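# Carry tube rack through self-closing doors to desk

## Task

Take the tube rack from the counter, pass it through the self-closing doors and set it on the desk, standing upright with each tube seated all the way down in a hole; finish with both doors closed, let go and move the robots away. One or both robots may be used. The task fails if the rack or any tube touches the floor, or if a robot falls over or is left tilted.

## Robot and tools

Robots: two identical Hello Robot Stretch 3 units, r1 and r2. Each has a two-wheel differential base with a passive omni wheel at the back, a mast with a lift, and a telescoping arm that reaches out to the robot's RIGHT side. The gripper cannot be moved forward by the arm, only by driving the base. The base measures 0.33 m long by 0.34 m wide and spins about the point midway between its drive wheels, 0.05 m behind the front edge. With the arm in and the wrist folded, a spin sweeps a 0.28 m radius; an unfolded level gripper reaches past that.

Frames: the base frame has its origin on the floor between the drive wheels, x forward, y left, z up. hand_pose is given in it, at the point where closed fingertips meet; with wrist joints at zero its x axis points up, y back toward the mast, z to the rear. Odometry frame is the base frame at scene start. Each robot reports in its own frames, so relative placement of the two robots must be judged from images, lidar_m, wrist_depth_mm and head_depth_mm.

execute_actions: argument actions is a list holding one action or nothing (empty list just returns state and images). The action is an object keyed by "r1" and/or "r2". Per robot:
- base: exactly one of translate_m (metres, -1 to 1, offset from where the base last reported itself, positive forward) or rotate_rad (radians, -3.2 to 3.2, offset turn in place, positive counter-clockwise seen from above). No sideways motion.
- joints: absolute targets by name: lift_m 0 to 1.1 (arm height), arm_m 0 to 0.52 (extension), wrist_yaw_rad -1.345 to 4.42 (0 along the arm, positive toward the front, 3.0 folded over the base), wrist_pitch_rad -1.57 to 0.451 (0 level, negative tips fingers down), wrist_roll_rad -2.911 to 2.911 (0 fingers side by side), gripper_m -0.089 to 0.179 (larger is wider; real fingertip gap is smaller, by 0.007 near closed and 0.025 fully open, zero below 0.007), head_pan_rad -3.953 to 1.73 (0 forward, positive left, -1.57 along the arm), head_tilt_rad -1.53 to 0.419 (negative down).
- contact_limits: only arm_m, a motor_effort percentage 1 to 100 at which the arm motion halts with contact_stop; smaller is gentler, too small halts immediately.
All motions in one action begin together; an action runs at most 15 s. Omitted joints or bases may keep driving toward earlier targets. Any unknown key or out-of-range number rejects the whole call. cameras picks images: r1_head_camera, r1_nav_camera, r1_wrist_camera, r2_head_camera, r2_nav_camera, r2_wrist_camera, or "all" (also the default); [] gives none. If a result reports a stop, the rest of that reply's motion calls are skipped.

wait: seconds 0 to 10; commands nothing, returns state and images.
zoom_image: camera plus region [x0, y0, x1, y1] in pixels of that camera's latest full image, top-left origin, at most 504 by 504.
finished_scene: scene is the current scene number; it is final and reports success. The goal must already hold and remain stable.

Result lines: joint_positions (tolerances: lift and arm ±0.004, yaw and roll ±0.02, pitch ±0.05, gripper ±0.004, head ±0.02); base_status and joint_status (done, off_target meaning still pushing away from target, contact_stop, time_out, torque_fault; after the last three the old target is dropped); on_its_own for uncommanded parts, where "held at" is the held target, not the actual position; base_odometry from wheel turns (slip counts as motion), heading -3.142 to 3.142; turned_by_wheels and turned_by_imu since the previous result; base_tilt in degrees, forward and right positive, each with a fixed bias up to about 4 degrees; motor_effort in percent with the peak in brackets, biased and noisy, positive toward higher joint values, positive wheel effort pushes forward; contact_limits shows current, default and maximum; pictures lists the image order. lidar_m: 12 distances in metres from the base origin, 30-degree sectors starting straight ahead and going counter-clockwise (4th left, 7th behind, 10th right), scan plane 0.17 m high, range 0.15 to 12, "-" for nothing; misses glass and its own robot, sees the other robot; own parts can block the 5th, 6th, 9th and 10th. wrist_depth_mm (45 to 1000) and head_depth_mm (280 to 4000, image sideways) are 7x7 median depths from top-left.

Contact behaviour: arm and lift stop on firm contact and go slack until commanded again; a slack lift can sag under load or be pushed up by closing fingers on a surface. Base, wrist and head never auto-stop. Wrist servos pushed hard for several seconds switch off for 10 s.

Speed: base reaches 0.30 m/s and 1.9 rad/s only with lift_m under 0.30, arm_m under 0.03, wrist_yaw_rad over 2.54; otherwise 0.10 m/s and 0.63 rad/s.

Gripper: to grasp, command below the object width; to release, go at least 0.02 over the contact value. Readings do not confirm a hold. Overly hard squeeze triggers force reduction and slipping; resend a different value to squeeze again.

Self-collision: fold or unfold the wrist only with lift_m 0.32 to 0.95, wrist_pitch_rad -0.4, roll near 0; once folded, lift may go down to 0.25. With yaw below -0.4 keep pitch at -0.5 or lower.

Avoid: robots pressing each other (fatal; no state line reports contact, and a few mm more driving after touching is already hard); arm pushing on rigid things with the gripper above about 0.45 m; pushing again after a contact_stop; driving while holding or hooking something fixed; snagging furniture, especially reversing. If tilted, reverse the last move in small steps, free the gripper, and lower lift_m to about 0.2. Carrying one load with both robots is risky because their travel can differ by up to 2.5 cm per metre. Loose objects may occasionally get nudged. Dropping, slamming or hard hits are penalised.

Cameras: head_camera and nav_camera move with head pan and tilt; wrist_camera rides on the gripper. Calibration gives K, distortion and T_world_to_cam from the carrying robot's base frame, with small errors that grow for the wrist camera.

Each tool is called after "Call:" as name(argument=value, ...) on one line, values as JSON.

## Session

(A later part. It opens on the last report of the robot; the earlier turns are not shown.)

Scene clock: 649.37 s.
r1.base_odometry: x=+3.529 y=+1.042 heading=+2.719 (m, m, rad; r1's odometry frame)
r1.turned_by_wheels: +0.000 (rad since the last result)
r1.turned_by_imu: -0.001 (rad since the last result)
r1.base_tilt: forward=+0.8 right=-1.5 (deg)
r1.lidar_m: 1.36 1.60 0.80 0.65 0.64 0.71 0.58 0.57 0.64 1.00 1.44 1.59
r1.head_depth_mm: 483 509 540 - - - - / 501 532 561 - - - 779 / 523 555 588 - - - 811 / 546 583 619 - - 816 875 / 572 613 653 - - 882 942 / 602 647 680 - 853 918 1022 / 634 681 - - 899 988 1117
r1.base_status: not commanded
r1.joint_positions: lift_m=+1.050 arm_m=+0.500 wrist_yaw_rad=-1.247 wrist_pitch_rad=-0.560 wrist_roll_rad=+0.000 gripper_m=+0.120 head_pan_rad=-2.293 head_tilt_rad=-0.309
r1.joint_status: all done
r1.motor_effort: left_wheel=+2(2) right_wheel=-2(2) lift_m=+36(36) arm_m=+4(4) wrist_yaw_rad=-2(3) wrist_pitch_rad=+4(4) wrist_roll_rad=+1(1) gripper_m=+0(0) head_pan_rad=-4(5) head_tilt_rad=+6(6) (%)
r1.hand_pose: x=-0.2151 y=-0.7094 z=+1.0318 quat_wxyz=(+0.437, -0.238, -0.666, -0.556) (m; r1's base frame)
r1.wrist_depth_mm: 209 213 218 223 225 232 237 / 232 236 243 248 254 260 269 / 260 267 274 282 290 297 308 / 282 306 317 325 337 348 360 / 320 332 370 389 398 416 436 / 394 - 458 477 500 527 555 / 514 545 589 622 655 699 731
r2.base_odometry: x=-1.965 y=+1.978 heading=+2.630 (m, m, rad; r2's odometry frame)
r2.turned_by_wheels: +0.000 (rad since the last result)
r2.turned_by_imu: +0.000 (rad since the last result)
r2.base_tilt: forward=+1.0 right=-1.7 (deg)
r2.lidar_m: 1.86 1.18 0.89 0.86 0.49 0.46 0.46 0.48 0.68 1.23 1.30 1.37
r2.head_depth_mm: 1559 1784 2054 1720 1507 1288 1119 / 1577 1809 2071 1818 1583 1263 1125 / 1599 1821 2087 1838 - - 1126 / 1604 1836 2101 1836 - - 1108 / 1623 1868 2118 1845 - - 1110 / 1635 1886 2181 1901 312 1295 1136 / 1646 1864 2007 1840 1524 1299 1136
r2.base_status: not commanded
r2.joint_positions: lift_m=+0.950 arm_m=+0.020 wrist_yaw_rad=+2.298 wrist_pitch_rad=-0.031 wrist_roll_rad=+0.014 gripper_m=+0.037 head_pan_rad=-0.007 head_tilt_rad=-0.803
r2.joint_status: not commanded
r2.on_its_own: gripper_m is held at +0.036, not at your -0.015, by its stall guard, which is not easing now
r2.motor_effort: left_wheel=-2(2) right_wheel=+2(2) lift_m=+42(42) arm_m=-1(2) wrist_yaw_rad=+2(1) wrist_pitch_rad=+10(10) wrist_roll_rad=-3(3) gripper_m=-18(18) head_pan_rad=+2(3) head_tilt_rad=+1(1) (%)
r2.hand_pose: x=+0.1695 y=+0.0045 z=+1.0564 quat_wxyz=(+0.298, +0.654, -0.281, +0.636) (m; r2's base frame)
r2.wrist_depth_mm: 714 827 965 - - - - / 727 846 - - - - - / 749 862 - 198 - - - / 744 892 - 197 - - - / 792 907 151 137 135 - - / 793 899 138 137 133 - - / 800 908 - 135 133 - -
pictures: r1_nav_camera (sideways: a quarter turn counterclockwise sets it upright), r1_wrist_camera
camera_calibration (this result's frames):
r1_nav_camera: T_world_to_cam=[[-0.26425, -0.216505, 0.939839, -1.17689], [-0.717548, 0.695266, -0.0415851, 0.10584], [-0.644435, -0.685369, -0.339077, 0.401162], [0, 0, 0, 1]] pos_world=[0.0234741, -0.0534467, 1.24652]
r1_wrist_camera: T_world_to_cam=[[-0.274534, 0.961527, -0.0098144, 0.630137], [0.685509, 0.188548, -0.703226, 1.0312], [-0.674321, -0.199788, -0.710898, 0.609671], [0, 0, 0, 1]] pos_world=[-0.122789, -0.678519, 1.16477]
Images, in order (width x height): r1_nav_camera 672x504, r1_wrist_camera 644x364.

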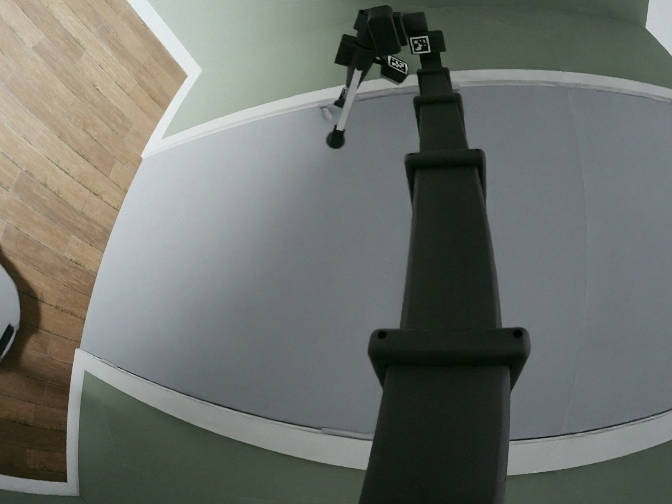

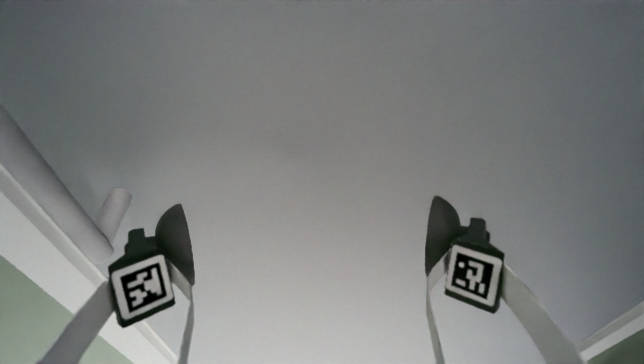

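Call:
execute_actions(actions=[{"r1":{"base":{"translate_m":0.15},"joints":{"arm_m":0.3}}}], cameras=[])

Call:
execute_actions(actions=[{"r1":{"base":{"rotate_rad":-0.5}}}], cameras=[])

Call:
execute_actions(actions=[{"r1":{"base":{"translate_m":0.33}}}], cameras=[])

Call:
execute_actions(actions=[{"r1":{"base":{"rotate_rad":0.5}}}], cameras=[])

Call:
execute_actions(actions=[{"r1":{"base":{"translate_m":-0.27},"joints":{"arm_m":0.48}}}], cameras=["r1_wrist_camera"])

Scene clock: 658.70 s.
r1.base_odometry: x=+3.392 y=+1.103 heading=+2.719 (m, m, rad; r1's odometry frame)
r1.turned_by_wheels: +0.000 (rad since the last result)
r1.turned_by_imu: +0.000 (rad since the last result)
r1.base_tilt: forward=+0.7 right=-1.3 (deg)
r1.lidar_m: 1.21 1.49 0.86 0.70 0.70 0.76 0.72 0.72 0.80 1.24 1.39 1.52
r1.head_depth_mm: 604 638 679 - - - - / 629 666 703 - - - 982 / 659 698 737 - - - 1023 / 688 734 777 - - 1030 1091 / 721 769 811 - - 1104 1177 / 754 812 857 - 1086 1153 1283 / 797 859 904 - 1135 1232 1394
r1.base_status: done
r1.joint_positions: lift_m=+1.050 arm_m=+0.300 wrist_yaw_rad=-1.247 wrist_pitch_rad=-0.560 wrist_roll_rad=+0.000 gripper_m=+0.120 head_pan_rad=-2.293 head_tilt_rad=-0.309
r1.joint_status: all done
r1.motor_effort: left_wheel=+1(6) right_wheel=-1(1) lift_m=+36(37) arm_m=-7(7) wrist_yaw_rad=-3(2) wrist_pitch_rad=+4(4) wrist_roll_rad=+1(1) gripper_m=+1(0) head_pan_rad=-4(5) head_tilt_rad=+6(6) (%)
r1.hand_pose: x=-0.2151 y=-0.5101 z=+1.0317 quat_wxyz=(+0.437, -0.238, -0.666, -0.556) (m; r1's base frame)
r1.wrist_depth_mm: 401 410 418 426 434 450 462 / 438 462 469 475 493 504 508 / 497 517 529 548 555 573 587 / 564 591 616 640 652 676 688 / 671 677 716 749 757 799 849 / 798 - 896 919 985 - - / - - - - - - -
r2.base_odometry: x=-1.965 y=+1.978 heading=+2.630 (m, m, rad; r2's odometry frame)
r2.turned_by_wheels: +0.000 (rad since the last result)
r2.turned_by_imu: +0.000 (rad since the last result)
r2.base_tilt: forward=+1.1 right=-1.6 (deg)
r2.lidar_m: 1.86 1.17 0.89 0.87 0.49 0.46 0.46 0.48 0.68 1.24 1.30 1.22
r2.head_depth_mm: 1565 1776 2058 1633 1509 1280 1121 / 1571 1817 2070 1817 1583 1259 1125 / 1595 1809 2095 1827 - - 1126 / 1606 1838 2118 1843 - - 1107 / 1617 1868 2141 1832 - - 1111 / 1633 1899 2166 1901 312 1300 1132 / 1655 1860 2008 1832 1528 1297 1138
r2.base_status: not commanded
r2.joint_positions: lift_m=+0.950 arm_m=+0.020 wrist_yaw_rad=+2.298 wrist_pitch_rad=-0.031 wrist_roll_rad=+0.014 gripper_m=+0.037 head_pan_rad=-0.007 head_tilt_rad=-0.803
r2.joint_status: not commanded
r2.on_its_own: gripper_m is held at +0.036, not at your -0.015, by its stall guard, which is not easing now
r2.motor_effort: left_wheel=-2(2) right_wheel=+2(2) lift_m=+42(42) arm_m=-1(2) wrist_yaw_rad=+3(3) wrist_pitch_rad=+10(11) wrist_roll_rad=-3(3) gripper_m=-17(17) head_pan_rad=+3(2) head_tilt_rad=+1(1) (%)
r2.hand_pose: x=+0.1695 y=+0.0045 z=+1.0564 quat_wxyz=(+0.298, +0.654, -0.281, +0.636) (m; r2's base frame)
r2.wrist_depth_mm: 710 826 - - - - - / 742 827 - - - - - / 728 849 - 199 - - - / 760 899 - 197 - - - / 773 875 151 137 134 - - / 767 904 138 136 133 - - / 769 897 - 135 133 - -
pictures: none
No camera images: the call's "cameras" was empty. Leave "cameras" out to get every camera's image.

Scene clock: 660.43 s.
r1.base_odometry: x=+3.392 y=+1.103 heading=+2.219 (m, m, rad; r1's odometry frame)
r1.turned_by_wheels: -0.500 (rad since the last result)
r1.turned_by_imu: -0.499 (rad since the last result)
r1.base_tilt: forward=+0.8 right=-1.3 (deg)
r1.lidar_m: 1.54 1.21 1.49 0.85 0.70 0.70 0.78 0.72 0.72 0.80 1.28 1.39
r1.head_depth_mm: 615 655 697 - - - - / 606 646 683 - - - 970 / 607 647 681 - - - 948 / 611 649 685 - - 890 945 / 607 648 678 - - 889 946 / 606 648 674 - 813 861 938 / 607 643 671 - 809 860 932
r1.base_status: done
r1.joint_positions: lift_m=+1.050 arm_m=+0.300 wrist_yaw_rad=-1.247 wrist_pitch_rad=-0.561 wrist_roll_rad=+0.000 gripper_m=+0.120 head_pan_rad=-2.293 head_tilt_rad=-0.309
r1.joint_status: not commanded
r1.motor_effort: left_wheel=+1(6) right_wheel=-1(5) lift_m=+37(36) arm_m=-6(7) wrist_yaw_rad=-3(3) wrist_pitch_rad=+4(5) wrist_roll_rad=+1(1) gripper_m=+0(0) head_pan_rad=-5(5) head_tilt_rad=+6(6) (%)
r1.hand_pose: x=-0.2150 y=-0.5100 z=+1.0315 quat_wxyz=(+0.437, -0.238, -0.666, -0.556) (m; r1's base frame)
r1.wrist_depth_mm: 218 243 280 327 389 508 682 / 236 263 309 369 443 613 753 / 255 290 342 419 517 766 797 / 279 319 385 483 643 976 870 / 305 339 440 575 742 - 886 / 335 - 528 708 - - 951 / 363 475 622 921 - - -
r2.base_odometry: x=-1.965 y=+1.978 heading=+2.630 (m, m, rad; r2's odometry frame)
r2.turned_by_wheels: +0.000 (rad since the last result)
r2.turned_by_imu: +0.000 (rad since the last result)
r2.base_tilt: forward=+0.9 right=-1.6 (deg)
r2.lidar_m: 1.86 1.17 0.89 0.87 0.49 0.46 0.46 0.48 0.68 1.23 1.30 1.22
r2.head_depth_mm: 1565 1786 2055 1668 1508 1283 1123 / 1585 1808 2077 1829 1590 1263 1125 / 1589 1821 2084 1821 - - 1124 / 1612 1836 2115 1849 - - 1109 / 1621 1861 2134 1841 - - 1110 / 1634 1880 2167 1896 313 1292 1138 / 1648 1864 2004 1829 1528 1307 1134
r2.base_status: not commanded
r2.joint_positions: lift_m=+0.950 arm_m=+0.020 wrist_yaw_rad=+2.298 wrist_pitch_rad=-0.031 wrist_roll_rad=+0.014 gripper_m=+0.037 head_pan_rad=-0.007 head_tilt_rad=-0.803
r2.joint_status: not commanded
r2.on_its_own: gripper_m is held at +0.036, not at your -0.015, by its stall guard, which is not easing now
r2.motor_effort: left_wheel=-2(2) right_wheel=+2(2) lift_m=+42(42) arm_m=-2(2) wrist_yaw_rad=+2(2) wrist_pitch_rad=+10(10) wrist_roll_rad=-4(4) gripper_m=-18(19) head_pan_rad=+2(3) head_tilt_rad=+1(1) (%)
r2.hand_pose: x=+0.1695 y=+0.0045 z=+1.0564 quat_wxyz=(+0.298, +0.654, -0.281, +0.636) (m; r2's base frame)
r2.wrist_depth_mm: 713 833 - - - - - / 725 835 - - - - - / 742 855 - 197 - - - / 751 874 - 197 - - - / 774 923 151 138 134 - - / 776 919 138 136 133 - - / 796 909 - 135 133 - -
pictures: none
No camera images: the call's "cameras" was empty. Leave "cameras" out to get every camera's image.

Scene clock: 664.80 s.
r1.base_odometry: x=+3.193 y=+1.366 heading=+2.219 (m, m, rad; r1's odometry frame)
r1.turned_by_wheels: +0.000 (rad since the last result)
r1.turned_by_imu: +0.001 (rad since the last result)
r1.base_tilt: forward=+0.8 right=-1.5 (deg)
r1.lidar_m: 1.27 0.92 1.33 1.16 0.95 0.95 1.05 0.94 0.94 1.04 1.15 1.14
r1.head_depth_mm: 811 860 913 - - - - / 808 852 908 - - - 1287 / 803 855 900 - - - 1257 / 803 849 900 - - 1170 1244 / 800 845 893 - - 1165 1238 / 798 849 889 - 1068 1132 1229 / 796 845 885 - 1064 1127 1225
r1.base_status: done
r1.joint_positions: lift_m=+1.050 arm_m=+0.300 wrist_yaw_rad=-1.247 wrist_pitch_rad=-0.561 wrist_roll_rad=+0.000 gripper_m=+0.120 head_pan_rad=-2.293 head_tilt_rad=-0.309
r1.joint_status: not commanded
r1.motor_effort: left_wheel=+1(6) right_wheel=-1(3) lift_m=+36(36) arm_m=-6(6) wrist_yaw_rad=-2(2) wrist_pitch_rad=+5(4) wrist_roll_rad=+1(1) gripper_m=+1(0) head_pan_rad=-4(4) head_tilt_rad=+6(7) (%)
r1.hand_pose: x=-0.2150 y=-0.5100 z=+1.0315 quat_wxyz=(+0.437, -0.238, -0.666, -0.556) (m; r1's base frame)
r1.wrist_depth_mm: 381 425 492 581 698 887 933 / 414 462 541 653 799 - 991 / 444 504 605 738 946 - - / 486 561 675 862 - - - / 528 595 780 - - - - / 588 - 938 - - - - / 632 836 - - - - -
r2.base_odometry: x=-1.965 y=+1.978 heading=+2.630 (m, m, rad; r2's odometry frame)
r2.turned_by_wheels: +0.000 (rad since the last result)
r2.turned_by_imu: +0.000 (rad since the last result)
r2.base_tilt: forward=+1.0 right=-1.7 (deg)
r2.lidar_m: 1.86 1.17 0.89 0.86 0.49 0.46 0.46 0.48 0.68 1.23 1.30 0.92
r2.head_depth_mm: 1559 1796 2049 1812 1356 1280 1122 / 1573 1804 2061 1827 1408 1263 1119 / 1591 1824 2087 1830 - - 1125 / 1610 1835 2109 1837 - - 1107 / 1616 1872 2127 1847 - - 1113 / 1637 1877 2154 1898 312 1296 1132 / 1650 1857 2019 1838 1535 1305 1134
r2.base_status: not commanded
r2.joint_positions: lift_m=+0.950 arm_m=+0.020 wrist_yaw_rad=+2.298 wrist_pitch_rad=-0.031 wrist_roll_rad=+0.014 gripper_m=+0.037 head_pan_rad=-0.007 head_tilt_rad=-0.803
r2.joint_status: not commanded
r2.on_its_own: gripper_m is held at +0.036, not at your -0.015, by its stall guard, which is not easing now
r2.motor_effort: left_wheel=-1(2) right_wheel=+2(2) lift_m=+42(42) arm_m=-2(1) wrist_yaw_rad=+3(3) wrist_pitch_rad=+10(10) wrist_roll_rad=-3(3) gripper_m=-17(17) head_pan_rad=+3(1) head_tilt_rad=+1(1) (%)
r2.hand_pose: x=+0.1695 y=+0.0045 z=+1.0564 quat_wxyz=(+0.298, +0.654, -0.281, +0.636) (m; r2's base frame)
r2.wrist_depth_mm: 718 846 - - - - - / 745 870 - - - - - / 747 849 - 199 - - - / 756 860 - 196 - - - / 780 900 151 137 134 - - / 781 880 139 136 133 - - / 791 915 - 135 133 - -
pictures: none
No camera images: the call's "cameras" was empty. Leave "cameras" out to get every camera's image.

Scene clock: 666.53 s.
r1.base_odometry: x=+3.193 y=+1.366 heading=+2.719 (m, m, rad; r1's odometry frame)
r1.turned_by_wheels: +0.500 (rad since the last result)
r1.turned_by_imu: +0.498 (rad since the last result)
r1.base_tilt: forward=+0.7 right=-1.5 (deg)
r1.lidar_m: 0.92 1.33 1.17 0.95 0.95 1.04 0.95 0.94 1.03 1.15 1.14 1.25
r1.head_depth_mm: 791 837 888 - - - - / 827 879 920 - - - 1283 / 860 916 972 - - - 1342 / 902 953 1010 - - 1346 1428 / 930 997 1059 - - 1453 1462 / 992 1068 1126 - 1424 1514 1516 / 1045 1127 1188 - 1506 1631 1529
r1.base_status: done
r1.joint_positions: lift_m=+1.050 arm_m=+0.300 wrist_yaw_rad=-1.247 wrist_pitch_rad=-0.561 wrist_roll_rad=+0.000 gripper_m=+0.120 head_pan_rad=-2.293 head_tilt_rad=-0.309
r1.joint_status: not commanded
r1.motor_effort: left_wheel=-2(6) right_wheel=+2(7) lift_m=+36(36) arm_m=-6(6) wrist_yaw_rad=-2(2) wrist_pitch_rad=+5(5) wrist_roll_rad=+1(0) gripper_m=+1(0) head_pan_rad=-5(5) head_tilt_rad=+6(6) (%)
r1.hand_pose: x=-0.2150 y=-0.5100 z=+1.0315 quat_wxyz=(+0.437, -0.237, -0.666, -0.556) (m; r1's base frame)
r1.wrist_depth_mm: 606 613 612 635 649 673 673 / 664 685 690 710 725 746 765 / 736 769 780 802 832 872 865 / 880 899 919 933 970 998 - / 966 - - - - - - / 966 - - - - - - / 897 - - - - - -
r2.base_odometry: x=-1.965 y=+1.978 heading=+2.630 (m, m, rad; r2's odometry frame)
r2.turned_by_wheels: +0.000 (rad since the last result)
r2.turned_by_imu: +0.000 (rad since the last result)
r2.base_tilt: forward=+0.9 right=-1.7 (deg)
r2.lidar_m: 1.86 1.17 0.89 0.86 0.49 0.46 0.46 0.48 0.68 1.23 1.30 0.92
r2.head_depth_mm: 1564 1798 2055 1821 1392 1289 1121 / 1579 1803 2050 1819 1403 1259 1125 / 1593 1826 2080 1813 - - 1128 / 1616 1833 2110 1846 - - 1110 / 1620 1869 2148 1831 - - 1112 / 1635 1884 2167 1890 312 1304 1134 / 1650 1864 2005 1833 1528 1307 1135
r2.base_status: not commanded
r2.joint_positions: lift_m=+0.950 arm_m=+0.020 wrist_yaw_rad=+2.298 wrist_pitch_rad=-0.031 wrist_roll_rad=+0.014 gripper_m=+0.037 head_pan_rad=-0.007 head_tilt_rad=-0.803
r2.joint_status: not commanded
r2.on_its_own: gripper_m is held at +0.036, not at your -0.015, by its stall guard, which is not easing now
r2.motor_effort: left_wheel=-2(2) right_wheel=+2(2) lift_m=+42(42) arm_m=-2(2) wrist_yaw_rad=+3(2) wrist_pitch_rad=+10(10) wrist_roll_rad=-4(3) gripper_m=-18(18) head_pan_rad=+3(3) head_tilt_rad=+1(2) (%)
r2.hand_pose: x=+0.1695 y=+0.0045 z=+1.0564 quat_wxyz=(+0.298, +0.654, -0.281, +0.636) (m; r2's base frame)
r2.wrist_depth_mm: 722 837 997 - - - - / 732 856 - - - - 840 / 735 871 - 198 - - - / 748 890 - 196 - - - / 778 887 151 138 135 - - / 769 896 139 136 133 - - / 776 928 - 135 132 - -
pictures: none
No camera images: the call's "cameras" was empty. Leave "cameras" out to get every camera's image.

Scene clock: 670.20 s.
r1.base_odometry: x=+3.439 y=+1.255 heading=+2.719 (m, m, rad; r1's odometry frame)
r1.turned_by_wheels: +0.000 (rad since the last result)
r1.turned_by_imu: -0.003 (rad since the last result)
r1.base_tilt: forward=+0.8 right=-1.5 (deg)
r1.lidar_m: 1.19 1.55 1.06 0.86 0.85 0.85 0.69 0.69 0.75 1.17 1.24 1.35
r1.head_depth_mm: 572 603 642 - - - - / 594 630 662 - - - 926 / 621 660 698 - - - 967 / 648 689 732 - - 962 1033 / 681 730 774 - - 1047 1121 / 714 767 813 - 1013 1076 1190 / 751 797 840 - 1055 1177 1326
r1.base_status: done
r1.joint_positions: lift_m=+1.050 arm_m=+0.480 wrist_yaw_rad=-1.247 wrist_pitch_rad=-0.561 wrist_roll_rad=+0.000 gripper_m=+0.120 head_pan_rad=-2.293 head_tilt_rad=-0.309
r1.joint_status: all done
r1.motor_effort: left_wheel=-2(6) right_wheel=+3(3) lift_m=+36(37) arm_m=+5(5) wrist_yaw_rad=-2(2) wrist_pitch_rad=+4(4) wrist_roll_rad=+0(1) gripper_m=+1(0) head_pan_rad=-5(5) head_tilt_rad=+6(6) (%)
r1.hand_pose: x=-0.2150 y=-0.6893 z=+1.0315 quat_wxyz=(+0.437, -0.237, -0.666, -0.556) (m; r1's base frame)
r1.wrist_depth_mm: 308 311 316 322 337 345 353 / 341 349 351 364 378 386 400 / 385 394 399 412 428 441 455 / 433 454 459 484 498 511 531 / 519 517 548 571 586 620 647 / 621 - 666 703 741 781 812 / 760 824 869 902 976 - -
r2.base_odometry: x=-1.965 y=+1.978 heading=+2.630 (m, m, rad; r2's odometry frame)
r2.turned_by_wheels: +0.000 (rad since the last result)
r2.turned_by_imu: +0.000 (rad since the last result)
r2.base_tilt: forward=+1.0 right=-1.7 (deg)
r2.lidar_m: 1.86 1.18 0.89 0.86 0.49 0.46 0.46 0.48 0.68 1.23 1.30 1.19
r2.head_depth_mm: 1560 1801 2051 1584 1507 1281 1125 / 1568 1809 2066 1670 1582 1266 1123 / 1590 1827 2080 1834 - - 1127 / 1598 1837 2102 1836 - - 1110 / 1628 1864 2130 1845 - - 1111 / 1631 1876 2176 1905 312 1297 1132 / 1647 1865 1998 1835 1528 1294 1137
r2.base_status: not commanded
r2.joint_positions: lift_m=+0.950 arm_m=+0.020 wrist_yaw_rad=+2.298 wrist_pitch_rad=-0.031 wrist_roll_rad=+0.014 gripper_m=+0.037 head_pan_rad=-0.007 head_tilt_rad=-0.803
r2.joint_status: not commanded
r2.on_its_own: gripper_m is held at +0.036, not at your -0.015, by its stall guard, which is not easing now
r2.motor_effort: left_wheel=-2(2) right_wheel=+2(2) lift_m=+42(42) arm_m=-2(2) wrist_yaw_rad=+2(3) wrist_pitch_rad=+10(10) wrist_roll_rad=-3(4) gripper_m=-18(18) head_pan_rad=+2(2) head_tilt_rad=+1(2) (%)
r2.hand_pose: x=+0.1695 y=+0.0045 z=+1.0564 quat_wxyz=(+0.298, +0.654, -0.281, +0.636) (m; r2's base frame)
r2.wrist_depth_mm: 722 834 - - - - - / 731 858 - - - - - / 733 872 - 197 - - - / 743 866 - 197 - - - / 775 889 151 137 135 - - / 802 913 139 137 134 - - / 797 919 - 136 133 - -
pictures: r1_wrist_camera
camera_calibration (this result's frames):
r1_wrist_camera: T_world_to_cam=[[-0.274398, 0.961567, -0.00976558, 0.610875], [0.686396, 0.188741, -0.702309, 1.02648], [-0.673474, -0.199415, -0.711805, 0.614996], [0, 0, 0, 1]] pos_world=[-0.122764, -0.658496, 1.16463]
Images, in order (width x height): r1_wrist_camera 644x364.

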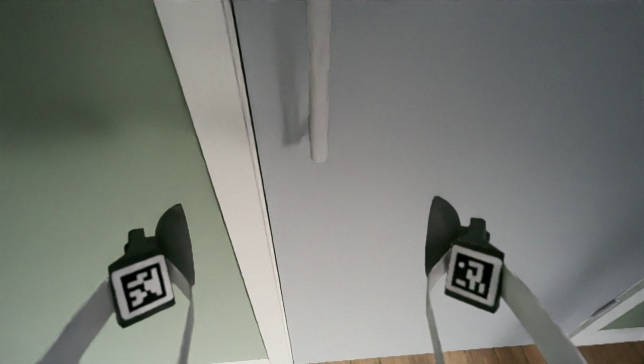

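Call:
execute_actions(actions=[{"r1":{"base":{"translate_m":-0.1},"joints":{"arm_m":0.5,"lift_m":1.1}}}], cameras=["r1_wrist_camera"])

Scene clock: 675.83 s.
r1.base_odometry: x=+3.530 y=+1.214 heading=+2.719 (m, m, rad; r1's odometry frame)
r1.turned_by_wheels: +0.000 (rad since the last result)
r1.turned_by_imu: -0.002 (rad since the last result)
r1.base_tilt: forward=+0.8 right=-1.4 (deg)
r1.lidar_m: 1.28 1.64 1.01 0.82 0.82 0.73 0.60 0.59 0.65 1.01 1.27 1.39
r1.head_depth_mm: - - - - 625 672 728 / - - - 629 659 711 773 / - - - 659 695 753 825 / - - - 690 740 805 885 / - - - 741 785 865 955 / - - - 780 844 934 1043 / 636 - 774 810 906 996 1112
r1.base_status: done
r1.joint_positions: lift_m=+1.100 arm_m=+0.500 wrist_yaw_rad=-1.247 wrist_pitch_rad=-0.561 wrist_roll_rad=+0.000 gripper_m=+0.120 head_pan_rad=-2.293 head_tilt_rad=-0.309
r1.joint_status: all done
r1.motor_effort: left_wheel=-2(6) right_wheel=+3(5) lift_m=+36(37) arm_m=+5(5) wrist_yaw_rad=-2(2) wrist_pitch_rad=+4(4) wrist_roll_rad=+0(0) gripper_m=+1(0) head_pan_rad=-5(5) head_tilt_rad=+6(6) (%)
r1.hand_pose: x=-0.2150 y=-0.7093 z=+1.0815 quat_wxyz=(+0.437, -0.237, -0.666, -0.556) (m; r1's base frame)
r1.wrist_depth_mm: 212 209 226 223 236 241 247 / 242 231 251 253 263 270 277 / 270 266 281 286 303 310 319 / 311 313 320 333 349 364 375 / 358 360 374 397 413 431 457 / 427 - 461 494 522 547 570 / 534 586 590 640 672 739 766
r2.base_odometry: x=-1.965 y=+1.978 heading=+2.630 (m, m, rad; r2's odometry frame)
r2.turned_by_wheels: +0.000 (rad since the last result)
r2.turned_by_imu: +0.000 (rad since the last result)
r2.base_tilt: forward=+1.0 right=-1.7 (deg)
r2.lidar_m: 1.86 1.17 0.89 0.87 0.49 0.46 0.46 0.48 0.68 1.23 1.30 1.29
r2.head_depth_mm: 1564 1788 2042 1671 1499 1285 1122 / 1571 1811 2062 1727 1583 1257 1126 / 1581 1823 2090 1829 - - 1126 / 1601 1835 2113 1835 - - 1109 / 1625 1865 2143 1836 - - 1111 / 1626 1889 2163 1896 312 1297 1129 / 1649 1861 2003 1832 1524 1306 1134
r2.base_status: not commanded
r2.joint_positions: lift_m=+0.950 arm_m=+0.020 wrist_yaw_rad=+2.298 wrist_pitch_rad=-0.031 wrist_roll_rad=+0.014 gripper_m=+0.037 head_pan_rad=-0.007 head_tilt_rad=-0.803
r2.joint_status: not commanded
r2.on_its_own: gripper_m is held at +0.036, not at your -0.015, by its stall guard, which is not easing now
r2.motor_effort: left_wheel=-2(2) right_wheel=+2(2) lift_m=+42(42) arm_m=-2(2) wrist_yaw_rad=+3(2) wrist_pitch_rad=+10(11) wrist_roll_rad=-4(3) gripper_m=-18(17) head_pan_rad=+2(4) head_tilt_rad=+1(1) (%)
r2.hand_pose: x=+0.1695 y=+0.0045 z=+1.0564 quat_wxyz=(+0.298, +0.654, -0.281, +0.636) (m; r2's base frame)
r2.wrist_depth_mm: 727 834 977 - - - - / 734 861 - - - - - / 722 894 - 198 - - - / 751 863 - 195 - - - / 768 887 151 137 134 - - / 776 890 138 135 133 - - / 777 900 - 135 132 - -
pictures: r1_wrist_camera
camera_calibration (this result's frames):
r1_wrist_camera: T_world_to_cam=[[-0.274399, 0.961566, -0.00976548, 0.630594], [0.686396, 0.188742, -0.702309, 1.06538], [-0.673474, -0.199416, -0.711805, 0.646606], [0, 0, 0, 1]] pos_world=[-0.122764, -0.678495, 1.21464]
Images, in order (width x height): r1_wrist_camera 644x364.

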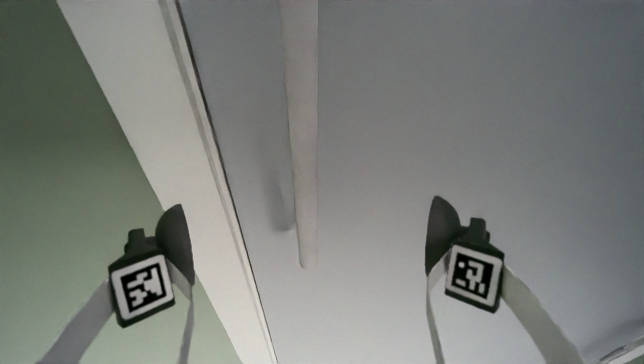

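Call:
execute_actions(actions=[{"r1":{"base":{"translate_m":-0.06},"joints":{"arm_m":0.52,"gripper_m":0.09}}}], cameras=["r1_wrist_camera"])

Scene clock: 682.00 s.
r1.base_odometry: x=+3.585 y=+1.190 heading=+2.719 (m, m, rad; r1's odometry frame)
r1.turned_by_wheels: +0.000 (rad since the last result)
r1.turned_by_imu: -0.002 (rad since the last result)
r1.base_tilt: forward=+0.8 right=-1.7 (deg)
r1.lidar_m: 1.35 1.69 0.99 0.80 0.80 0.67 0.54 0.54 0.59 0.90 1.29 1.42
r1.head_depth_mm: - - - - 562 604 656 / - - - 566 594 640 694 / - - - 592 628 680 743 / - - - 618 665 726 796 / - - - 666 707 778 861 / - - - 700 757 836 925 / 572 - 691 739 813 904 1018
r1.base_status: done
r1.joint_positions: lift_m=+1.100 arm_m=+0.519 wrist_yaw_rad=-1.247 wrist_pitch_rad=-0.561 wrist_roll_rad=+0.000 gripper_m=+0.090 head_pan_rad=-2.293 head_tilt_rad=-0.309
r1.joint_status: all done
r1.motor_effort: left_wheel=-2(6) right_wheel=+2(5) lift_m=+36(37) arm_m=+5(4) wrist_yaw_rad=-2(2) wrist_pitch_rad=+5(5) wrist_roll_rad=+1(1) gripper_m=+0(81) head_pan_rad=-4(4) head_tilt_rad=+6(6) (%)
r1.hand_pose: x=-0.2150 y=-0.7284 z=+1.0815 quat_wxyz=(+0.437, -0.237, -0.666, -0.556) (m; r1's base frame)
r1.wrist_depth_mm: 147 159 164 163 172 177 181 / 163 173 183 181 193 199 204 / 184 191 209 206 221 228 234 / 225 217 241 236 255 266 274 / 264 252 286 286 299 318 335 / 316 320 345 349 394 402 424 / 395 422 426 472 503 528 571
r2.base_odometry: x=-1.965 y=+1.978 heading=+2.630 (m, m, rad; r2's odometry frame)
r2.turned_by_wheels: +0.000 (rad since the last result)
r2.turned_by_imu: +0.000 (rad since the last result)
r2.base_tilt: forward=+1.0 right=-1.7 (deg)
r2.lidar_m: 1.86 1.18 0.89 0.87 0.49 0.46 0.46 0.48 0.68 1.23 1.30 1.36
r2.head_depth_mm: 1562 1784 2053 1681 1509 1285 1125 / 1578 1810 2066 1749 1584 1261 1122 / 1594 1815 2084 1823 - - 1128 / 1599 1840 2111 1832 - - 1111 / 1622 1863 2137 1845 - - 1108 / 1637 1867 2147 1895 312 1298 1135 / 1649 1874 2002 1830 1535 1307 1133
r2.base_status: not commanded
r2.joint_positions: lift_m=+0.950 arm_m=+0.020 wrist_yaw_rad=+2.298 wrist_pitch_rad=-0.031 wrist_roll_rad=+0.014 gripper_m=+0.037 head_pan_rad=-0.007 head_tilt_rad=-0.803
r2.joint_status: not commanded
r2.on_its_own: gripper_m is held at +0.036, not at your -0.015, by its stall guard, which is not easing now
r2.motor_effort: left_wheel=-2(2) right_wheel=+2(2) lift_m=+42(42) arm_m=-2(1) wrist_yaw_rad=+3(2) wrist_pitch_rad=+11(10) wrist_roll_rad=-4(3) gripper_m=-17(18) head_pan_rad=+2(3) head_tilt_rad=+1(1) (%)
r2.hand_pose: x=+0.1695 y=+0.0045 z=+1.0564 quat_wxyz=(+0.298, +0.654, -0.281, +0.636) (m; r2's base frame)
r2.wrist_depth_mm: 711 835 - - - - - / 734 844 - - - - - / 746 894 - 199 - - - / 758 871 - 197 - - - / 765 901 151 137 135 - - / 798 904 139 136 133 - - / 812 882 - 135 133 - -
pictures: r1_wrist_camera
camera_calibration (this result's frames):
r1_wrist_camera: T_world_to_cam=[[-0.274398, 0.961567, -0.00976551, 0.64893], [0.686396, 0.188741, -0.702309, 1.06898], [-0.673474, -0.199415, -0.711805, 0.642804], [0, 0, 0, 1]] pos_world=[-0.122764, -0.697565, 1.21464]
Images, in order (width x height): r1_wrist_camera 644x364.

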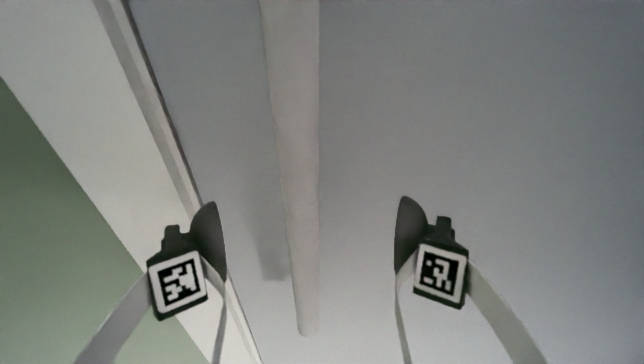

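Looks between fingers. Close and pull.

Call:
execute_actions(actions=[{"r1":{"joints":{"gripper_m":-0.06}}}], cameras=[])

Call:
execute_actions(actions=[{"r1":{"base":{"translate_m":0.12},"joints":{"arm_m":0.48}}}], cameras=["r1_wrist_camera"])

Scene clock: 685.83 s.
r1.base_odometry: x=+3.585 y=+1.190 heading=+2.719 (m, m, rad; r1's odometry frame)
r1.turned_by_wheels: +0.000 (rad since the last result)
r1.turned_by_imu: +0.000 (rad since the last result)
r1.base_tilt: forward=+0.7 right=-1.3 (deg)
r1.lidar_m: 1.34 1.69 0.99 0.80 0.80 0.67 0.54 0.54 0.59 0.90 1.29 1.41
r1.head_depth_mm: - - - - 563 606 653 / - - - 567 591 642 695 / - - - 593 627 681 742 / - - - 620 667 725 796 / - - - 666 709 776 857 / - - - 701 757 837 927 / 574 - 693 740 814 903 1014
r1.base_status: not commanded
r1.joint_positions: lift_m=+1.100 arm_m=+0.519 wrist_yaw_rad=-1.241 wrist_pitch_rad=-0.566 wrist_roll_rad=+0.000 gripper_m=-0.059 head_pan_rad=-2.293 head_tilt_rad=-0.309
r1.joint_status: all done
r1.motor_effort: left_wheel=+2(2) right_wheel=-4(4) lift_m=+37(36) arm_m=+3(5) wrist_yaw_rad=-8(9) wrist_pitch_rad=+6(6) wrist_roll_rad=+1(1) gripper_m=-30(98) head_pan_rad=-5(5) head_tilt_rad=+7(6) (%)
r1.hand_pose: x=-0.2138 y=-0.7295 z=+1.0805 quat_wxyz=(+0.438, -0.234, -0.667, -0.556) (m; r1's base frame)
r1.wrist_depth_mm: 148 161 166 108 173 177 181 / 165 175 187 123 195 199 204 / 191 194 211 140 222 228 233 / 230 219 242 237 259 267 274 / 270 265 275 - 308 323 331 / 323 329 318 388 386 406 422 / 409 419 441 476 505 544 578
r2.base_odometry: x=-1.965 y=+1.978 heading=+2.630 (m, m, rad; r2's odometry frame)
r2.turned_by_wheels: +0.000 (rad since the last result)
r2.turned_by_imu: +0.000 (rad since the last result)
r2.base_tilt: forward=+1.0 right=-1.7 (deg)
r2.lidar_m: 1.86 1.18 0.89 0.87 0.49 0.46 0.46 0.48 0.68 1.23 1.30 1.35
r2.head_depth_mm: 1556 1792 2047 1692 1503 1287 1121 / 1578 1811 2065 1750 1584 1257 1125 / 1601 1831 2091 1831 - - 1126 / 1612 1846 2105 1837 - - 1112 / 1623 1865 2141 1835 - - 1109 / 1637 1867 2162 1911 312 1301 1135 / 1650 1872 2010 1833 1530 1312 1138
r2.base_status: not commanded
r2.joint_positions: lift_m=+0.950 arm_m=+0.020 wrist_yaw_rad=+2.298 wrist_pitch_rad=-0.031 wrist_roll_rad=+0.014 gripper_m=+0.037 head_pan_rad=-0.007 head_tilt_rad=-0.803
r2.joint_status: not commanded
r2.on_its_own: gripper_m is held at +0.036, not at your -0.015, by its stall guard, which is not easing now
r2.motor_effort: left_wheel=-2(2) right_wheel=+2(2) lift_m=+42(42) arm_m=-2(1) wrist_yaw_rad=+3(2) wrist_pitch_rad=+11(10) wrist_roll_rad=-3(3) gripper_m=-18(18) head_pan_rad=+3(3) head_tilt_rad=+1(1) (%)
r2.hand_pose: x=+0.1695 y=+0.0045 z=+1.0564 quat_wxyz=(+0.298, +0.654, -0.281, +0.636) (m; r2's base frame)
r2.wrist_depth_mm: 722 820 995 - - - - / 734 873 - - - - - / 755 866 - 197 - - - / 730 859 - 196 - - - / 778 906 151 137 135 - - / 784 883 138 136 133 - - / 797 884 - 134 133 - -
pictures: none
No camera images: the call's "cameras" was empty. Leave "cameras" out to get every camera's image.

Scene clock: 688.73 s.
r1.base_odometry: x=+3.476 y=+1.239 heading=+2.719 (m, m, rad; r1's odometry frame)
r1.turned_by_wheels: +0.000 (rad since the last result)
r1.turned_by_imu: +0.000 (rad since the last result)
r1.base_tilt: forward=+0.7 right=-1.6 (deg)
r1.lidar_m: 1.22 1.59 1.04 0.85 0.84 0.81 0.65 0.65 0.71 1.11 1.25 1.37
r1.head_depth_mm: - - - - 686 739 800 / - - - 691 724 780 849 / - - - 725 769 831 908 / - - - 759 815 887 970 / - - - 816 870 947 1052 / - - - 856 926 1025 1135 / 704 - 839 883 982 1104 1243
r1.base_status: done
r1.joint_positions: lift_m=+1.100 arm_m=+0.480 wrist_yaw_rad=-1.247 wrist_pitch_rad=-0.565 wrist_roll_rad=+0.000 gripper_m=-0.047 head_pan_rad=-2.293 head_tilt_rad=-0.309
r1.joint_status: all done
r1.on_its_own: gripper_m is held at -0.048, not at your -0.060, by its stall guard, which is not easing now
r1.motor_effort: left_wheel=-2(11) right_wheel=+2(8) lift_m=+36(36) arm_m=-6(11) wrist_yaw_rad=-3(13) wrist_pitch_rad=+5(7) wrist_roll_rad=+0(1) gripper_m=-20(30) head_pan_rad=-5(4) head_tilt_rad=+7(6) (%)
r1.hand_pose: x=-0.2144 y=-0.6899 z=+1.0808 quat_wxyz=(+0.436, -0.236, -0.666, -0.557) (m; r1's base frame)
r1.wrist_depth_mm: 275 272 282 286 299 306 313 / 308 306 317 320 335 345 356 / 342 349 355 370 383 396 408 / 393 406 408 429 442 459 476 / 460 474 470 - 537 559 574 / 552 575 589 687 670 699 736 / 693 724 775 807 867 917 995
r2.base_odometry: x=-1.965 y=+1.978 heading=+2.630 (m, m, rad; r2's odometry frame)
r2.turned_by_wheels: +0.000 (rad since the last result)
r2.turned_by_imu: +0.000 (rad since the last result)
r2.base_tilt: forward=+0.8 right=-1.6 (deg)
r2.lidar_m: 1.86 1.18 0.89 0.86 0.49 0.46 0.46 0.48 0.68 1.23 1.30 1.23
r2.head_depth_mm: 1567 1788 2058 1636 1513 1285 1118 / 1575 1818 2065 1688 1589 1258 1118 / 1595 1815 2091 1821 - - 1122 / 1610 1849 2094 1836 - - 1109 / 1615 1851 2126 1849 - - 1111 / 1629 1885 2165 1890 312 1299 1131 / 1652 1863 2002 1832 1529 1299 1133
r2.base_status: not commanded
r2.joint_positions: lift_m=+0.950 arm_m=+0.020 wrist_yaw_rad=+2.298 wrist_pitch_rad=-0.031 wrist_roll_rad=+0.014 gripper_m=+0.037 head_pan_rad=-0.007 head_tilt_rad=-0.803
r2.joint_status: not commanded
r2.on_its_own: gripper_m is held at +0.036, not at your -0.015, by its stall guard, which is not easing now
r2.motor_effort: left_wheel=-2(2) right_wheel=+2(2) lift_m=+42(42) arm_m=-1(1) wrist_yaw_rad=+2(3) wrist_pitch_rad=+10(10) wrist_roll_rad=-3(4) gripper_m=-18(17) head_pan_rad=+3(3) head_tilt_rad=+1(1) (%)
r2.hand_pose: x=+0.1695 y=+0.0045 z=+1.0564 quat_wxyz=(+0.298, +0.654, -0.281, +0.636) (m; r2's base frame)
r2.wrist_depth_mm: 722 807 - - - - - / 730 830 - - - - - / 748 863 - 199 - - - / 750 905 - 196 - - - / 755 883 151 137 135 - - / 788 880 138 136 134 - - / 800 910 - 135 133 - -
pictures: r1_wrist_camera
camera_calibration (this result's frames):
r1_wrist_camera: T_world_to_cam=[[-0.274773, 0.961461, -0.00960707, 0.611782], [0.688614, 0.189804, -0.699846, 1.0594], [-0.671052, -0.198914, -0.714229, 0.653819], [0, 0, 0, 1]] pos_world=[-0.122672, -0.659229, 1.21427]
Images, in order (width x height): r1_wrist_camera 644x364.

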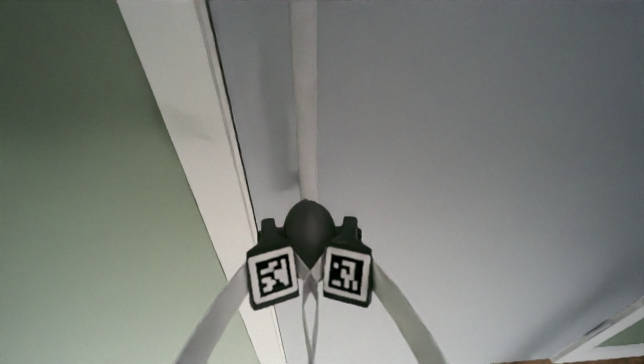

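Call:
execute_actions(actions=[{"r1":{"joints":{"gripper_m":0.09,"arm_m":0.52}}}], cameras=[])

Call:
execute_actions(actions=[{"r1":{"base":{"translate_m":-0.165}}}], cameras=["r1_wrist_camera"])

Scene clock: 693.80 s.
r1.base_odometry: x=+3.476 y=+1.239 heading=+2.719 (m, m, rad; r1's odometry frame)
r1.turned_by_wheels: +0.000 (rad since the last result)
r1.turned_by_imu: -0.001 (rad since the last result)
r1.base_tilt: forward=+0.8 right=-1.5 (deg)
r1.lidar_m: 1.22 1.58 1.04 0.84 0.84 0.80 0.65 0.65 0.71 1.11 1.25 1.37
r1.head_depth_mm: - - - - 688 741 803 / - - - 691 725 785 852 / - - - 728 767 835 914 / - - - 764 812 886 980 / - - - 813 869 945 1046 / - - - 857 928 1019 1131 / 703 - 837 883 981 1099 1244
r1.base_status: not commanded
r1.joint_positions: lift_m=+1.100 arm_m=+0.519 wrist_yaw_rad=-1.247 wrist_pitch_rad=-0.565 wrist_roll_rad=+0.000 gripper_m=+0.090 head_pan_rad=-2.293 head_tilt_rad=-0.309
r1.joint_status: all done
r1.motor_effort: left_wheel=-2(2) right_wheel=+2(2) lift_m=+36(36) arm_m=+5(6) wrist_yaw_rad=-3(3) wrist_pitch_rad=+6(5) wrist_roll_rad=+1(1) gripper_m=+1(80) head_pan_rad=-5(4) head_tilt_rad=+6(6) (%)
r1.hand_pose: x=-0.2144 y=-0.7283 z=+1.0808 quat_wxyz=(+0.436, -0.236, -0.666, -0.557) (m; r1's base frame)
r1.wrist_depth_mm: 262 264 265 272 286 293 296 / 292 297 296 303 322 329 337 / 325 335 333 352 367 378 387 / 373 390 394 396 424 443 452 / 436 447 449 491 496 531 547 / 533 537 581 596 658 672 699 / 656 727 708 781 849 879 946
r2.base_odometry: x=-1.965 y=+1.978 heading=+2.630 (m, m, rad; r2's odometry frame)
r2.turned_by_wheels: +0.000 (rad since the last result)
r2.turned_by_imu: +0.000 (rad since the last result)
r2.base_tilt: forward=+0.9 right=-1.6 (deg)
r2.lidar_m: 1.86 1.17 0.89 0.86 0.49 0.46 0.46 0.48 0.68 1.23 1.30 1.23
r2.head_depth_mm: 1570 1803 2077 1629 1507 1288 1118 / 1585 1813 2063 1697 1588 1263 1127 / 1600 1832 2091 1818 - - 1125 / 1607 1844 2103 1829 - - 1106 / 1620 1856 2127 1840 - - 1110 / 1639 1884 2180 1902 313 1296 1132 / 1648 1868 1997 1838 1530 1306 1137
r2.base_status: not commanded
r2.joint_positions: lift_m=+0.950 arm_m=+0.020 wrist_yaw_rad=+2.298 wrist_pitch_rad=-0.031 wrist_roll_rad=+0.014 gripper_m=+0.037 head_pan_rad=-0.007 head_tilt_rad=-0.803
r2.joint_status: not commanded
r2.on_its_own: gripper_m is held at +0.036, not at your -0.015, by its stall guard, which is not easing now
r2.motor_effort: left_wheel=-2(2) right_wheel=+2(2) lift_m=+42(42) arm_m=-2(2) wrist_yaw_rad=+2(2) wrist_pitch_rad=+10(10) wrist_roll_rad=-3(3) gripper_m=-18(17) head_pan_rad=+3(3) head_tilt_rad=+1(1) (%)
r2.hand_pose: x=+0.1695 y=+0.0045 z=+1.0564 quat_wxyz=(+0.298, +0.654, -0.281, +0.636) (m; r2's base frame)
r2.wrist_depth_mm: 706 846 - - - - - / 725 852 - - - - - / 735 877 - 198 - - - / 752 856 - 197 - - - / 772 890 151 138 135 - - / 765 914 138 136 134 - - / 808 910 - 135 133 - -
pictures: none
No camera images: the call's "cameras" was empty. Leave "cameras" out to get every camera's image.

Scene clock: 696.87 s.
r1.base_odometry: x=+3.626 y=+1.171 heading=+2.719 (m, m, rad; r1's odometry frame)
r1.turned_by_wheels: +0.000 (rad since the last result)
r1.turned_by_imu: -0.002 (rad since the last result)
r1.base_tilt: forward=+0.8 right=-1.4 (deg)
r1.lidar_m: 1.39 1.73 0.97 0.78 0.78 0.61 0.50 0.50 0.54 0.85 1.31 1.44
r1.head_depth_mm: - - - - 515 553 599 / - - - 518 543 585 638 / - - - 543 573 623 680 / - - - 568 609 663 727 / - - - 609 649 712 788 / - - - 643 694 765 848 / 524 - 633 675 746 827 931
r1.base_status: done
r1.joint_positions: lift_m=+1.100 arm_m=+0.519 wrist_yaw_rad=-1.247 wrist_pitch_rad=-0.565 wrist_roll_rad=+0.000 gripper_m=+0.090 head_pan_rad=-2.293 head_tilt_rad=-0.309
r1.joint_status: not commanded
r1.motor_effort: left_wheel=-2(5) right_wheel=+2(0) lift_m=+36(36) arm_m=+5(5) wrist_yaw_rad=-3(2) wrist_pitch_rad=+5(6) wrist_roll_rad=+1(1) gripper_m=+1(1) head_pan_rad=-4(4) head_tilt_rad=+6(6) (%)
r1.hand_pose: x=-0.2144 y=-0.7283 z=+1.0808 quat_wxyz=(+0.436, -0.236, -0.666, -0.557) (m; r1's base frame)
r1.wrist_depth_mm: 122 121 63 128 131 134 137 / 134 137 70 144 148 151 156 / 144 155 79 163 168 173 178 / 156 175 94 189 195 203 209 / 182 197 109 223 225 244 254 / 232 220 145 273 301 307 322 / 303 293 315 342 391 403 445
r2.base_odometry: x=-1.965 y=+1.978 heading=+2.630 (m, m, rad; r2's odometry frame)
r2.turned_by_wheels: +0.000 (rad since the last result)
r2.turned_by_imu: +0.000 (rad since the last result)
r2.base_tilt: forward=+0.9 right=-1.7 (deg)
r2.lidar_m: 1.86 1.17 0.89 0.87 0.49 0.46 0.46 0.48 0.68 1.24 1.30 1.40
r2.head_depth_mm: 1566 1785 2032 1712 1509 1282 1121 / 1576 1809 2053 1770 1595 1262 1129 / 1591 1815 2093 1826 - - 1127 / 1602 1845 2102 1840 - - 1108 / 1624 1870 2122 1839 - - 1113 / 1636 1877 2140 1909 312 1306 1134 / 1654 1866 2017 1841 1533 1307 1136
r2.base_status: not commanded
r2.joint_positions: lift_m=+0.950 arm_m=+0.020 wrist_yaw_rad=+2.298 wrist_pitch_rad=-0.031 wrist_roll_rad=+0.014 gripper_m=+0.037 head_pan_rad=-0.007 head_tilt_rad=-0.803
r2.joint_status: not commanded
r2.on_its_own: gripper_m is held at +0.036, not at your -0.015, by its stall guard, which is not easing now
r2.motor_effort: left_wheel=-2(2) right_wheel=+2(2) lift_m=+42(42) arm_m=-2(1) wrist_yaw_rad=+2(3) wrist_pitch_rad=+10(10) wrist_roll_rad=-3(4) gripper_m=-18(17) head_pan_rad=+3(2) head_tilt_rad=+1(1) (%)
r2.hand_pose: x=+0.1695 y=+0.0045 z=+1.0564 quat_wxyz=(+0.298, +0.654, -0.281, +0.636) (m; r2's base frame)
r2.wrist_depth_mm: 732 812 - - - - - / 719 855 - - - - - / 748 859 - 200 - - - / 770 869 - 196 - - - / 746 892 150 137 134 - - / 784 909 138 136 133 - - / 811 889 - 135 133 - -
pictures: r1_wrist_camera
camera_calibration (this result's frames):
r1_wrist_camera: T_world_to_cam=[[-0.274652, 0.961496, -0.00960696, 0.648688], [0.688638, 0.189717, -0.699846, 1.06662], [-0.671077, -0.19883, -0.714229, 0.646244], [0, 0, 0, 1]] pos_world=[-0.122676, -0.697575, 1.21427]
Images, in order (width x height): r1_wrist_camera 644x364.

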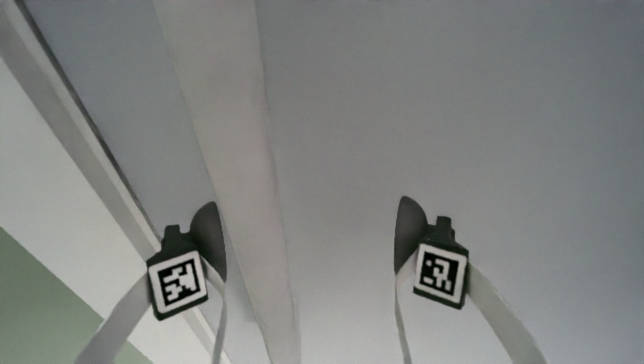

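Bar just inside left finger; close.

Call:
execute_actions(actions=[{"r1":{"joints":{"gripper_m":-0.07,"arm_m":0.51}}}], cameras=[])

Call:
execute_actions(actions=[{"r1":{"base":{"translate_m":0.12},"joints":{"arm_m":0.47}}}], cameras=["r1_wrist_camera"])

Scene clock: 701.83 s.
r1.base_odometry: x=+3.626 y=+1.171 heading=+2.719 (m, m, rad; r1's odometry frame)
r1.turned_by_wheels: +0.000 (rad since the last result)
r1.turned_by_imu: +0.010 (rad since the last result)
r1.base_tilt: forward=+0.7 right=-1.4 (deg)
r1.lidar_m: 1.39 1.73 0.96 0.79 0.78 0.60 0.50 0.49 0.54 0.84 1.31 1.44
r1.head_depth_mm: - - - - 511 550 592 / - - - 514 537 581 632 / - - - 539 569 617 674 / - - - 565 603 657 722 / - - - 605 642 704 781 / - - - 636 685 759 843 / 520 - 629 672 740 820 926
r1.base_status: not commanded
r1.joint_positions: lift_m=+1.100 arm_m=+0.511 wrist_yaw_rad=-1.145 wrist_pitch_rad=-0.557 wrist_roll_rad=-0.005 gripper_m=-0.068 head_pan_rad=-2.293 head_tilt_rad=-0.309
r1.joint_status: all done
r1.on_its_own: wrist_yaw_rad is held at -1.168, not at your -1.250, by its stall guard, which is not easing now; wrist_yaw_rad is at rest, and its effort (-19) is outside its rest range (-12 to +12)
r1.motor_effort: left_wheel=+3(15) right_wheel=-4(15) lift_m=+36(36) arm_m=-11(12) wrist_yaw_rad=-19(57) wrist_pitch_rad=+3(5) wrist_roll_rad=+2(3) gripper_m=-39(98) head_pan_rad=-4(5) head_tilt_rad=+6(6) (%)
r1.hand_pose: x=-0.2080 y=-0.7401 z=+1.0825 quat_wxyz=(+0.468, -0.203, -0.675, -0.532) (m; r1's base frame)
r1.wrist_depth_mm: 125 131 125 63 126 125 124 / 140 143 140 71 141 140 139 / 160 162 161 82 159 158 157 / 198 187 187 95 184 182 180 / 243 218 222 109 217 216 212 / 304 286 262 141 265 263 259 / 398 388 351 320 342 336 331
r2.base_odometry: x=-1.965 y=+1.978 heading=+2.630 (m, m, rad; r2's odometry frame)
r2.turned_by_wheels: +0.000 (rad since the last result)
r2.turned_by_imu: +0.000 (rad since the last result)
r2.base_tilt: forward=+0.9 right=-1.7 (deg)
r2.lidar_m: 1.85 1.18 0.89 0.86 0.49 0.46 0.46 0.48 0.68 1.24 1.30 1.40
r2.head_depth_mm: 1554 1786 2034 1726 1503 1292 1127 / 1579 1799 2070 1772 1593 1258 1126 / 1581 1813 2082 1819 - - 1124 / 1600 1835 2112 1836 - - 1108 / 1626 1853 2137 1839 - - 1109 / 1633 1868 2168 1904 312 1296 1134 / 1642 1857 2014 1831 1529 1303 1137
r2.base_status: not commanded
r2.joint_positions: lift_m=+0.950 arm_m=+0.020 wrist_yaw_rad=+2.298 wrist_pitch_rad=-0.031 wrist_roll_rad=+0.014 gripper_m=+0.037 head_pan_rad=-0.007 head_tilt_rad=-0.803
r2.joint_status: not commanded
r2.on_its_own: gripper_m is held at +0.036, not at your -0.015, by its stall guard, which is not easing now
r2.motor_effort: left_wheel=-2(2) right_wheel=+3(2) lift_m=+42(42) arm_m=-2(1) wrist_yaw_rad=+2(1) wrist_pitch_rad=+10(10) wrist_roll_rad=-4(3) gripper_m=-17(18) head_pan_rad=+2(2) head_tilt_rad=+1(1) (%)
r2.hand_pose: x=+0.1695 y=+0.0045 z=+1.0564 quat_wxyz=(+0.298, +0.654, -0.281, +0.636) (m; r2's base frame)
r2.wrist_depth_mm: 725 806 991 - - - - / 722 849 - - - - - / 751 858 - 199 - - - / 750 883 - 197 - - - / 762 870 151 137 134 - - / 773 917 138 136 133 - - / 804 907 - 135 133 - -
pictures: none
No camera images: the call's "cameras" was empty. Leave "cameras" out to get every camera's image.

Scene clock: 704.00 s.
r1.base_odometry: x=+3.517 y=+1.221 heading=+2.718 (m, m, rad; r1's odometry frame)
r1.turned_by_wheels: -0.001 (rad since the last result)
r1.turned_by_imu: -0.003 (rad since the last result)
r1.base_tilt: forward=+0.6 right=-1.5 (deg)
r1.lidar_m: 1.27 1.62 1.01 0.82 0.82 0.74 0.58 0.56 0.58 1.04 1.27 1.40
r1.head_depth_mm: - - - - 579 626 675 / - - - 571 602 649 710 / - - - 588 623 673 737 / - - - 609 645 706 771 / - - - 632 673 733 807 / - - - 648 702 768 849 / 531 - 636 668 730 806 894
r1.base_status: done
r1.joint_positions: lift_m=+1.100 arm_m=+0.470 wrist_yaw_rad=-1.209 wrist_pitch_rad=-0.552 wrist_roll_rad=+0.011 gripper_m=-0.056 head_pan_rad=-2.293 head_tilt_rad=-0.309
r1.joint_status: all done
r1.on_its_own: wrist_yaw_rad is held at -1.168, not at your -1.250, by its stall guard, which is still easing; gripper_m is held at -0.056, not at your -0.070, by its stall guard, which is still easing; left_wheel is at rest, and its effort (-19) is outside its rest range (-18 to +18); right_wheel is at rest, and its effort (+26) is outside its rest range (-18 to +18)
r1.motor_effort: left_wheel=-19(21) right_wheel=+26(26) lift_m=+36(35) arm_m=+0(18) wrist_yaw_rad=+33(47) wrist_pitch_rad=+1(6) wrist_roll_rad=-4(5) gripper_m=-16(40) head_pan_rad=-5(5) head_tilt_rad=+6(6) (%)
r1.hand_pose: x=-0.2137 y=-0.6875 z=+1.0834 quat_wxyz=(+0.447, -0.231, -0.672, -0.544) (m; r1's base frame)
r1.wrist_depth_mm: 232 115 121 62 136 145 155 / 269 127 135 69 153 164 177 / 304 146 152 80 175 191 207 / 350 332 173 94 205 224 250 / 406 412 198 108 246 275 315 / 492 499 240 140 318 359 421 / 630 636 332 328 409 501 643
r2.base_odometry: x=-1.965 y=+1.978 heading=+2.630 (m, m, rad; r2's odometry frame)
r2.turned_by_wheels: +0.000 (rad since the last result)
r2.turned_by_imu: +0.000 (rad since the last result)
r2.base_tilt: forward=+1.0 right=-1.7 (deg)
r2.lidar_m: 1.74 1.17 0.89 0.87 0.49 0.46 0.45 0.48 0.68 1.23 1.30 1.28
r2.head_depth_mm: 1521 1760 2059 1667 1505 1281 1118 / 1513 1748 2044 1712 1583 1258 1124 / 1492 1721 2022 1824 - - 1125 / 1482 1720 2059 1826 - - 1109 / 1622 1866 2147 1832 - - 1109 / 1627 1878 2153 1907 312 1297 1131 / 1645 1865 2013 1827 1536 1306 1135
r2.base_status: not commanded
r2.joint_positions: lift_m=+0.950 arm_m=+0.020 wrist_yaw_rad=+2.298 wrist_pitch_rad=-0.031 wrist_roll_rad=+0.014 gripper_m=+0.037 head_pan_rad=-0.007 head_tilt_rad=-0.803
r2.joint_status: not commanded
r2.on_its_own: gripper_m is held at +0.036, not at your -0.015, by its stall guard, which is not easing now
r2.motor_effort: left_wheel=-2(2) right_wheel=+2(2) lift_m=+42(42) arm_m=-2(1) wrist_yaw_rad=+2(3) wrist_pitch_rad=+10(10) wrist_roll_rad=-3(3) gripper_m=-17(17) head_pan_rad=+3(3) head_tilt_rad=+1(1) (%)
r2.hand_pose: x=+0.1695 y=+0.0045 z=+1.0564 quat_wxyz=(+0.298, +0.654, -0.281, +0.636) (m; r2's base frame)
r2.wrist_depth_mm: 713 829 960 - - - - / 743 855 - - - - - / 738 880 - 199 - - - / 771 871 - 196 - - - / 767 882 151 137 135 - - / 785 884 138 136 133 - - / 813 898 - 135 133 - -
pictures: r1_wrist_camera
camera_calibration (this result's frames):
r1_wrist_camera: T_world_to_cam=[[-0.305708, 0.951925, -0.0195282, 0.607278], [0.675977, 0.202553, -0.708539, 1.07578], [-0.67052, -0.229807, -0.705402, 0.625974], [0, 0, 0, 1]] pos_world=[-0.121824, -0.652133, 1.21565]
Images, in order (width x height): r1_wrist_camera 644x364.

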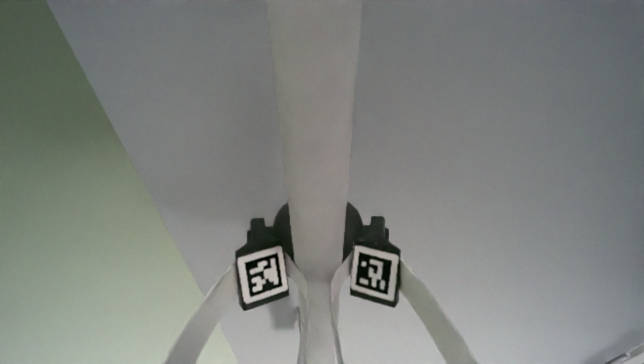

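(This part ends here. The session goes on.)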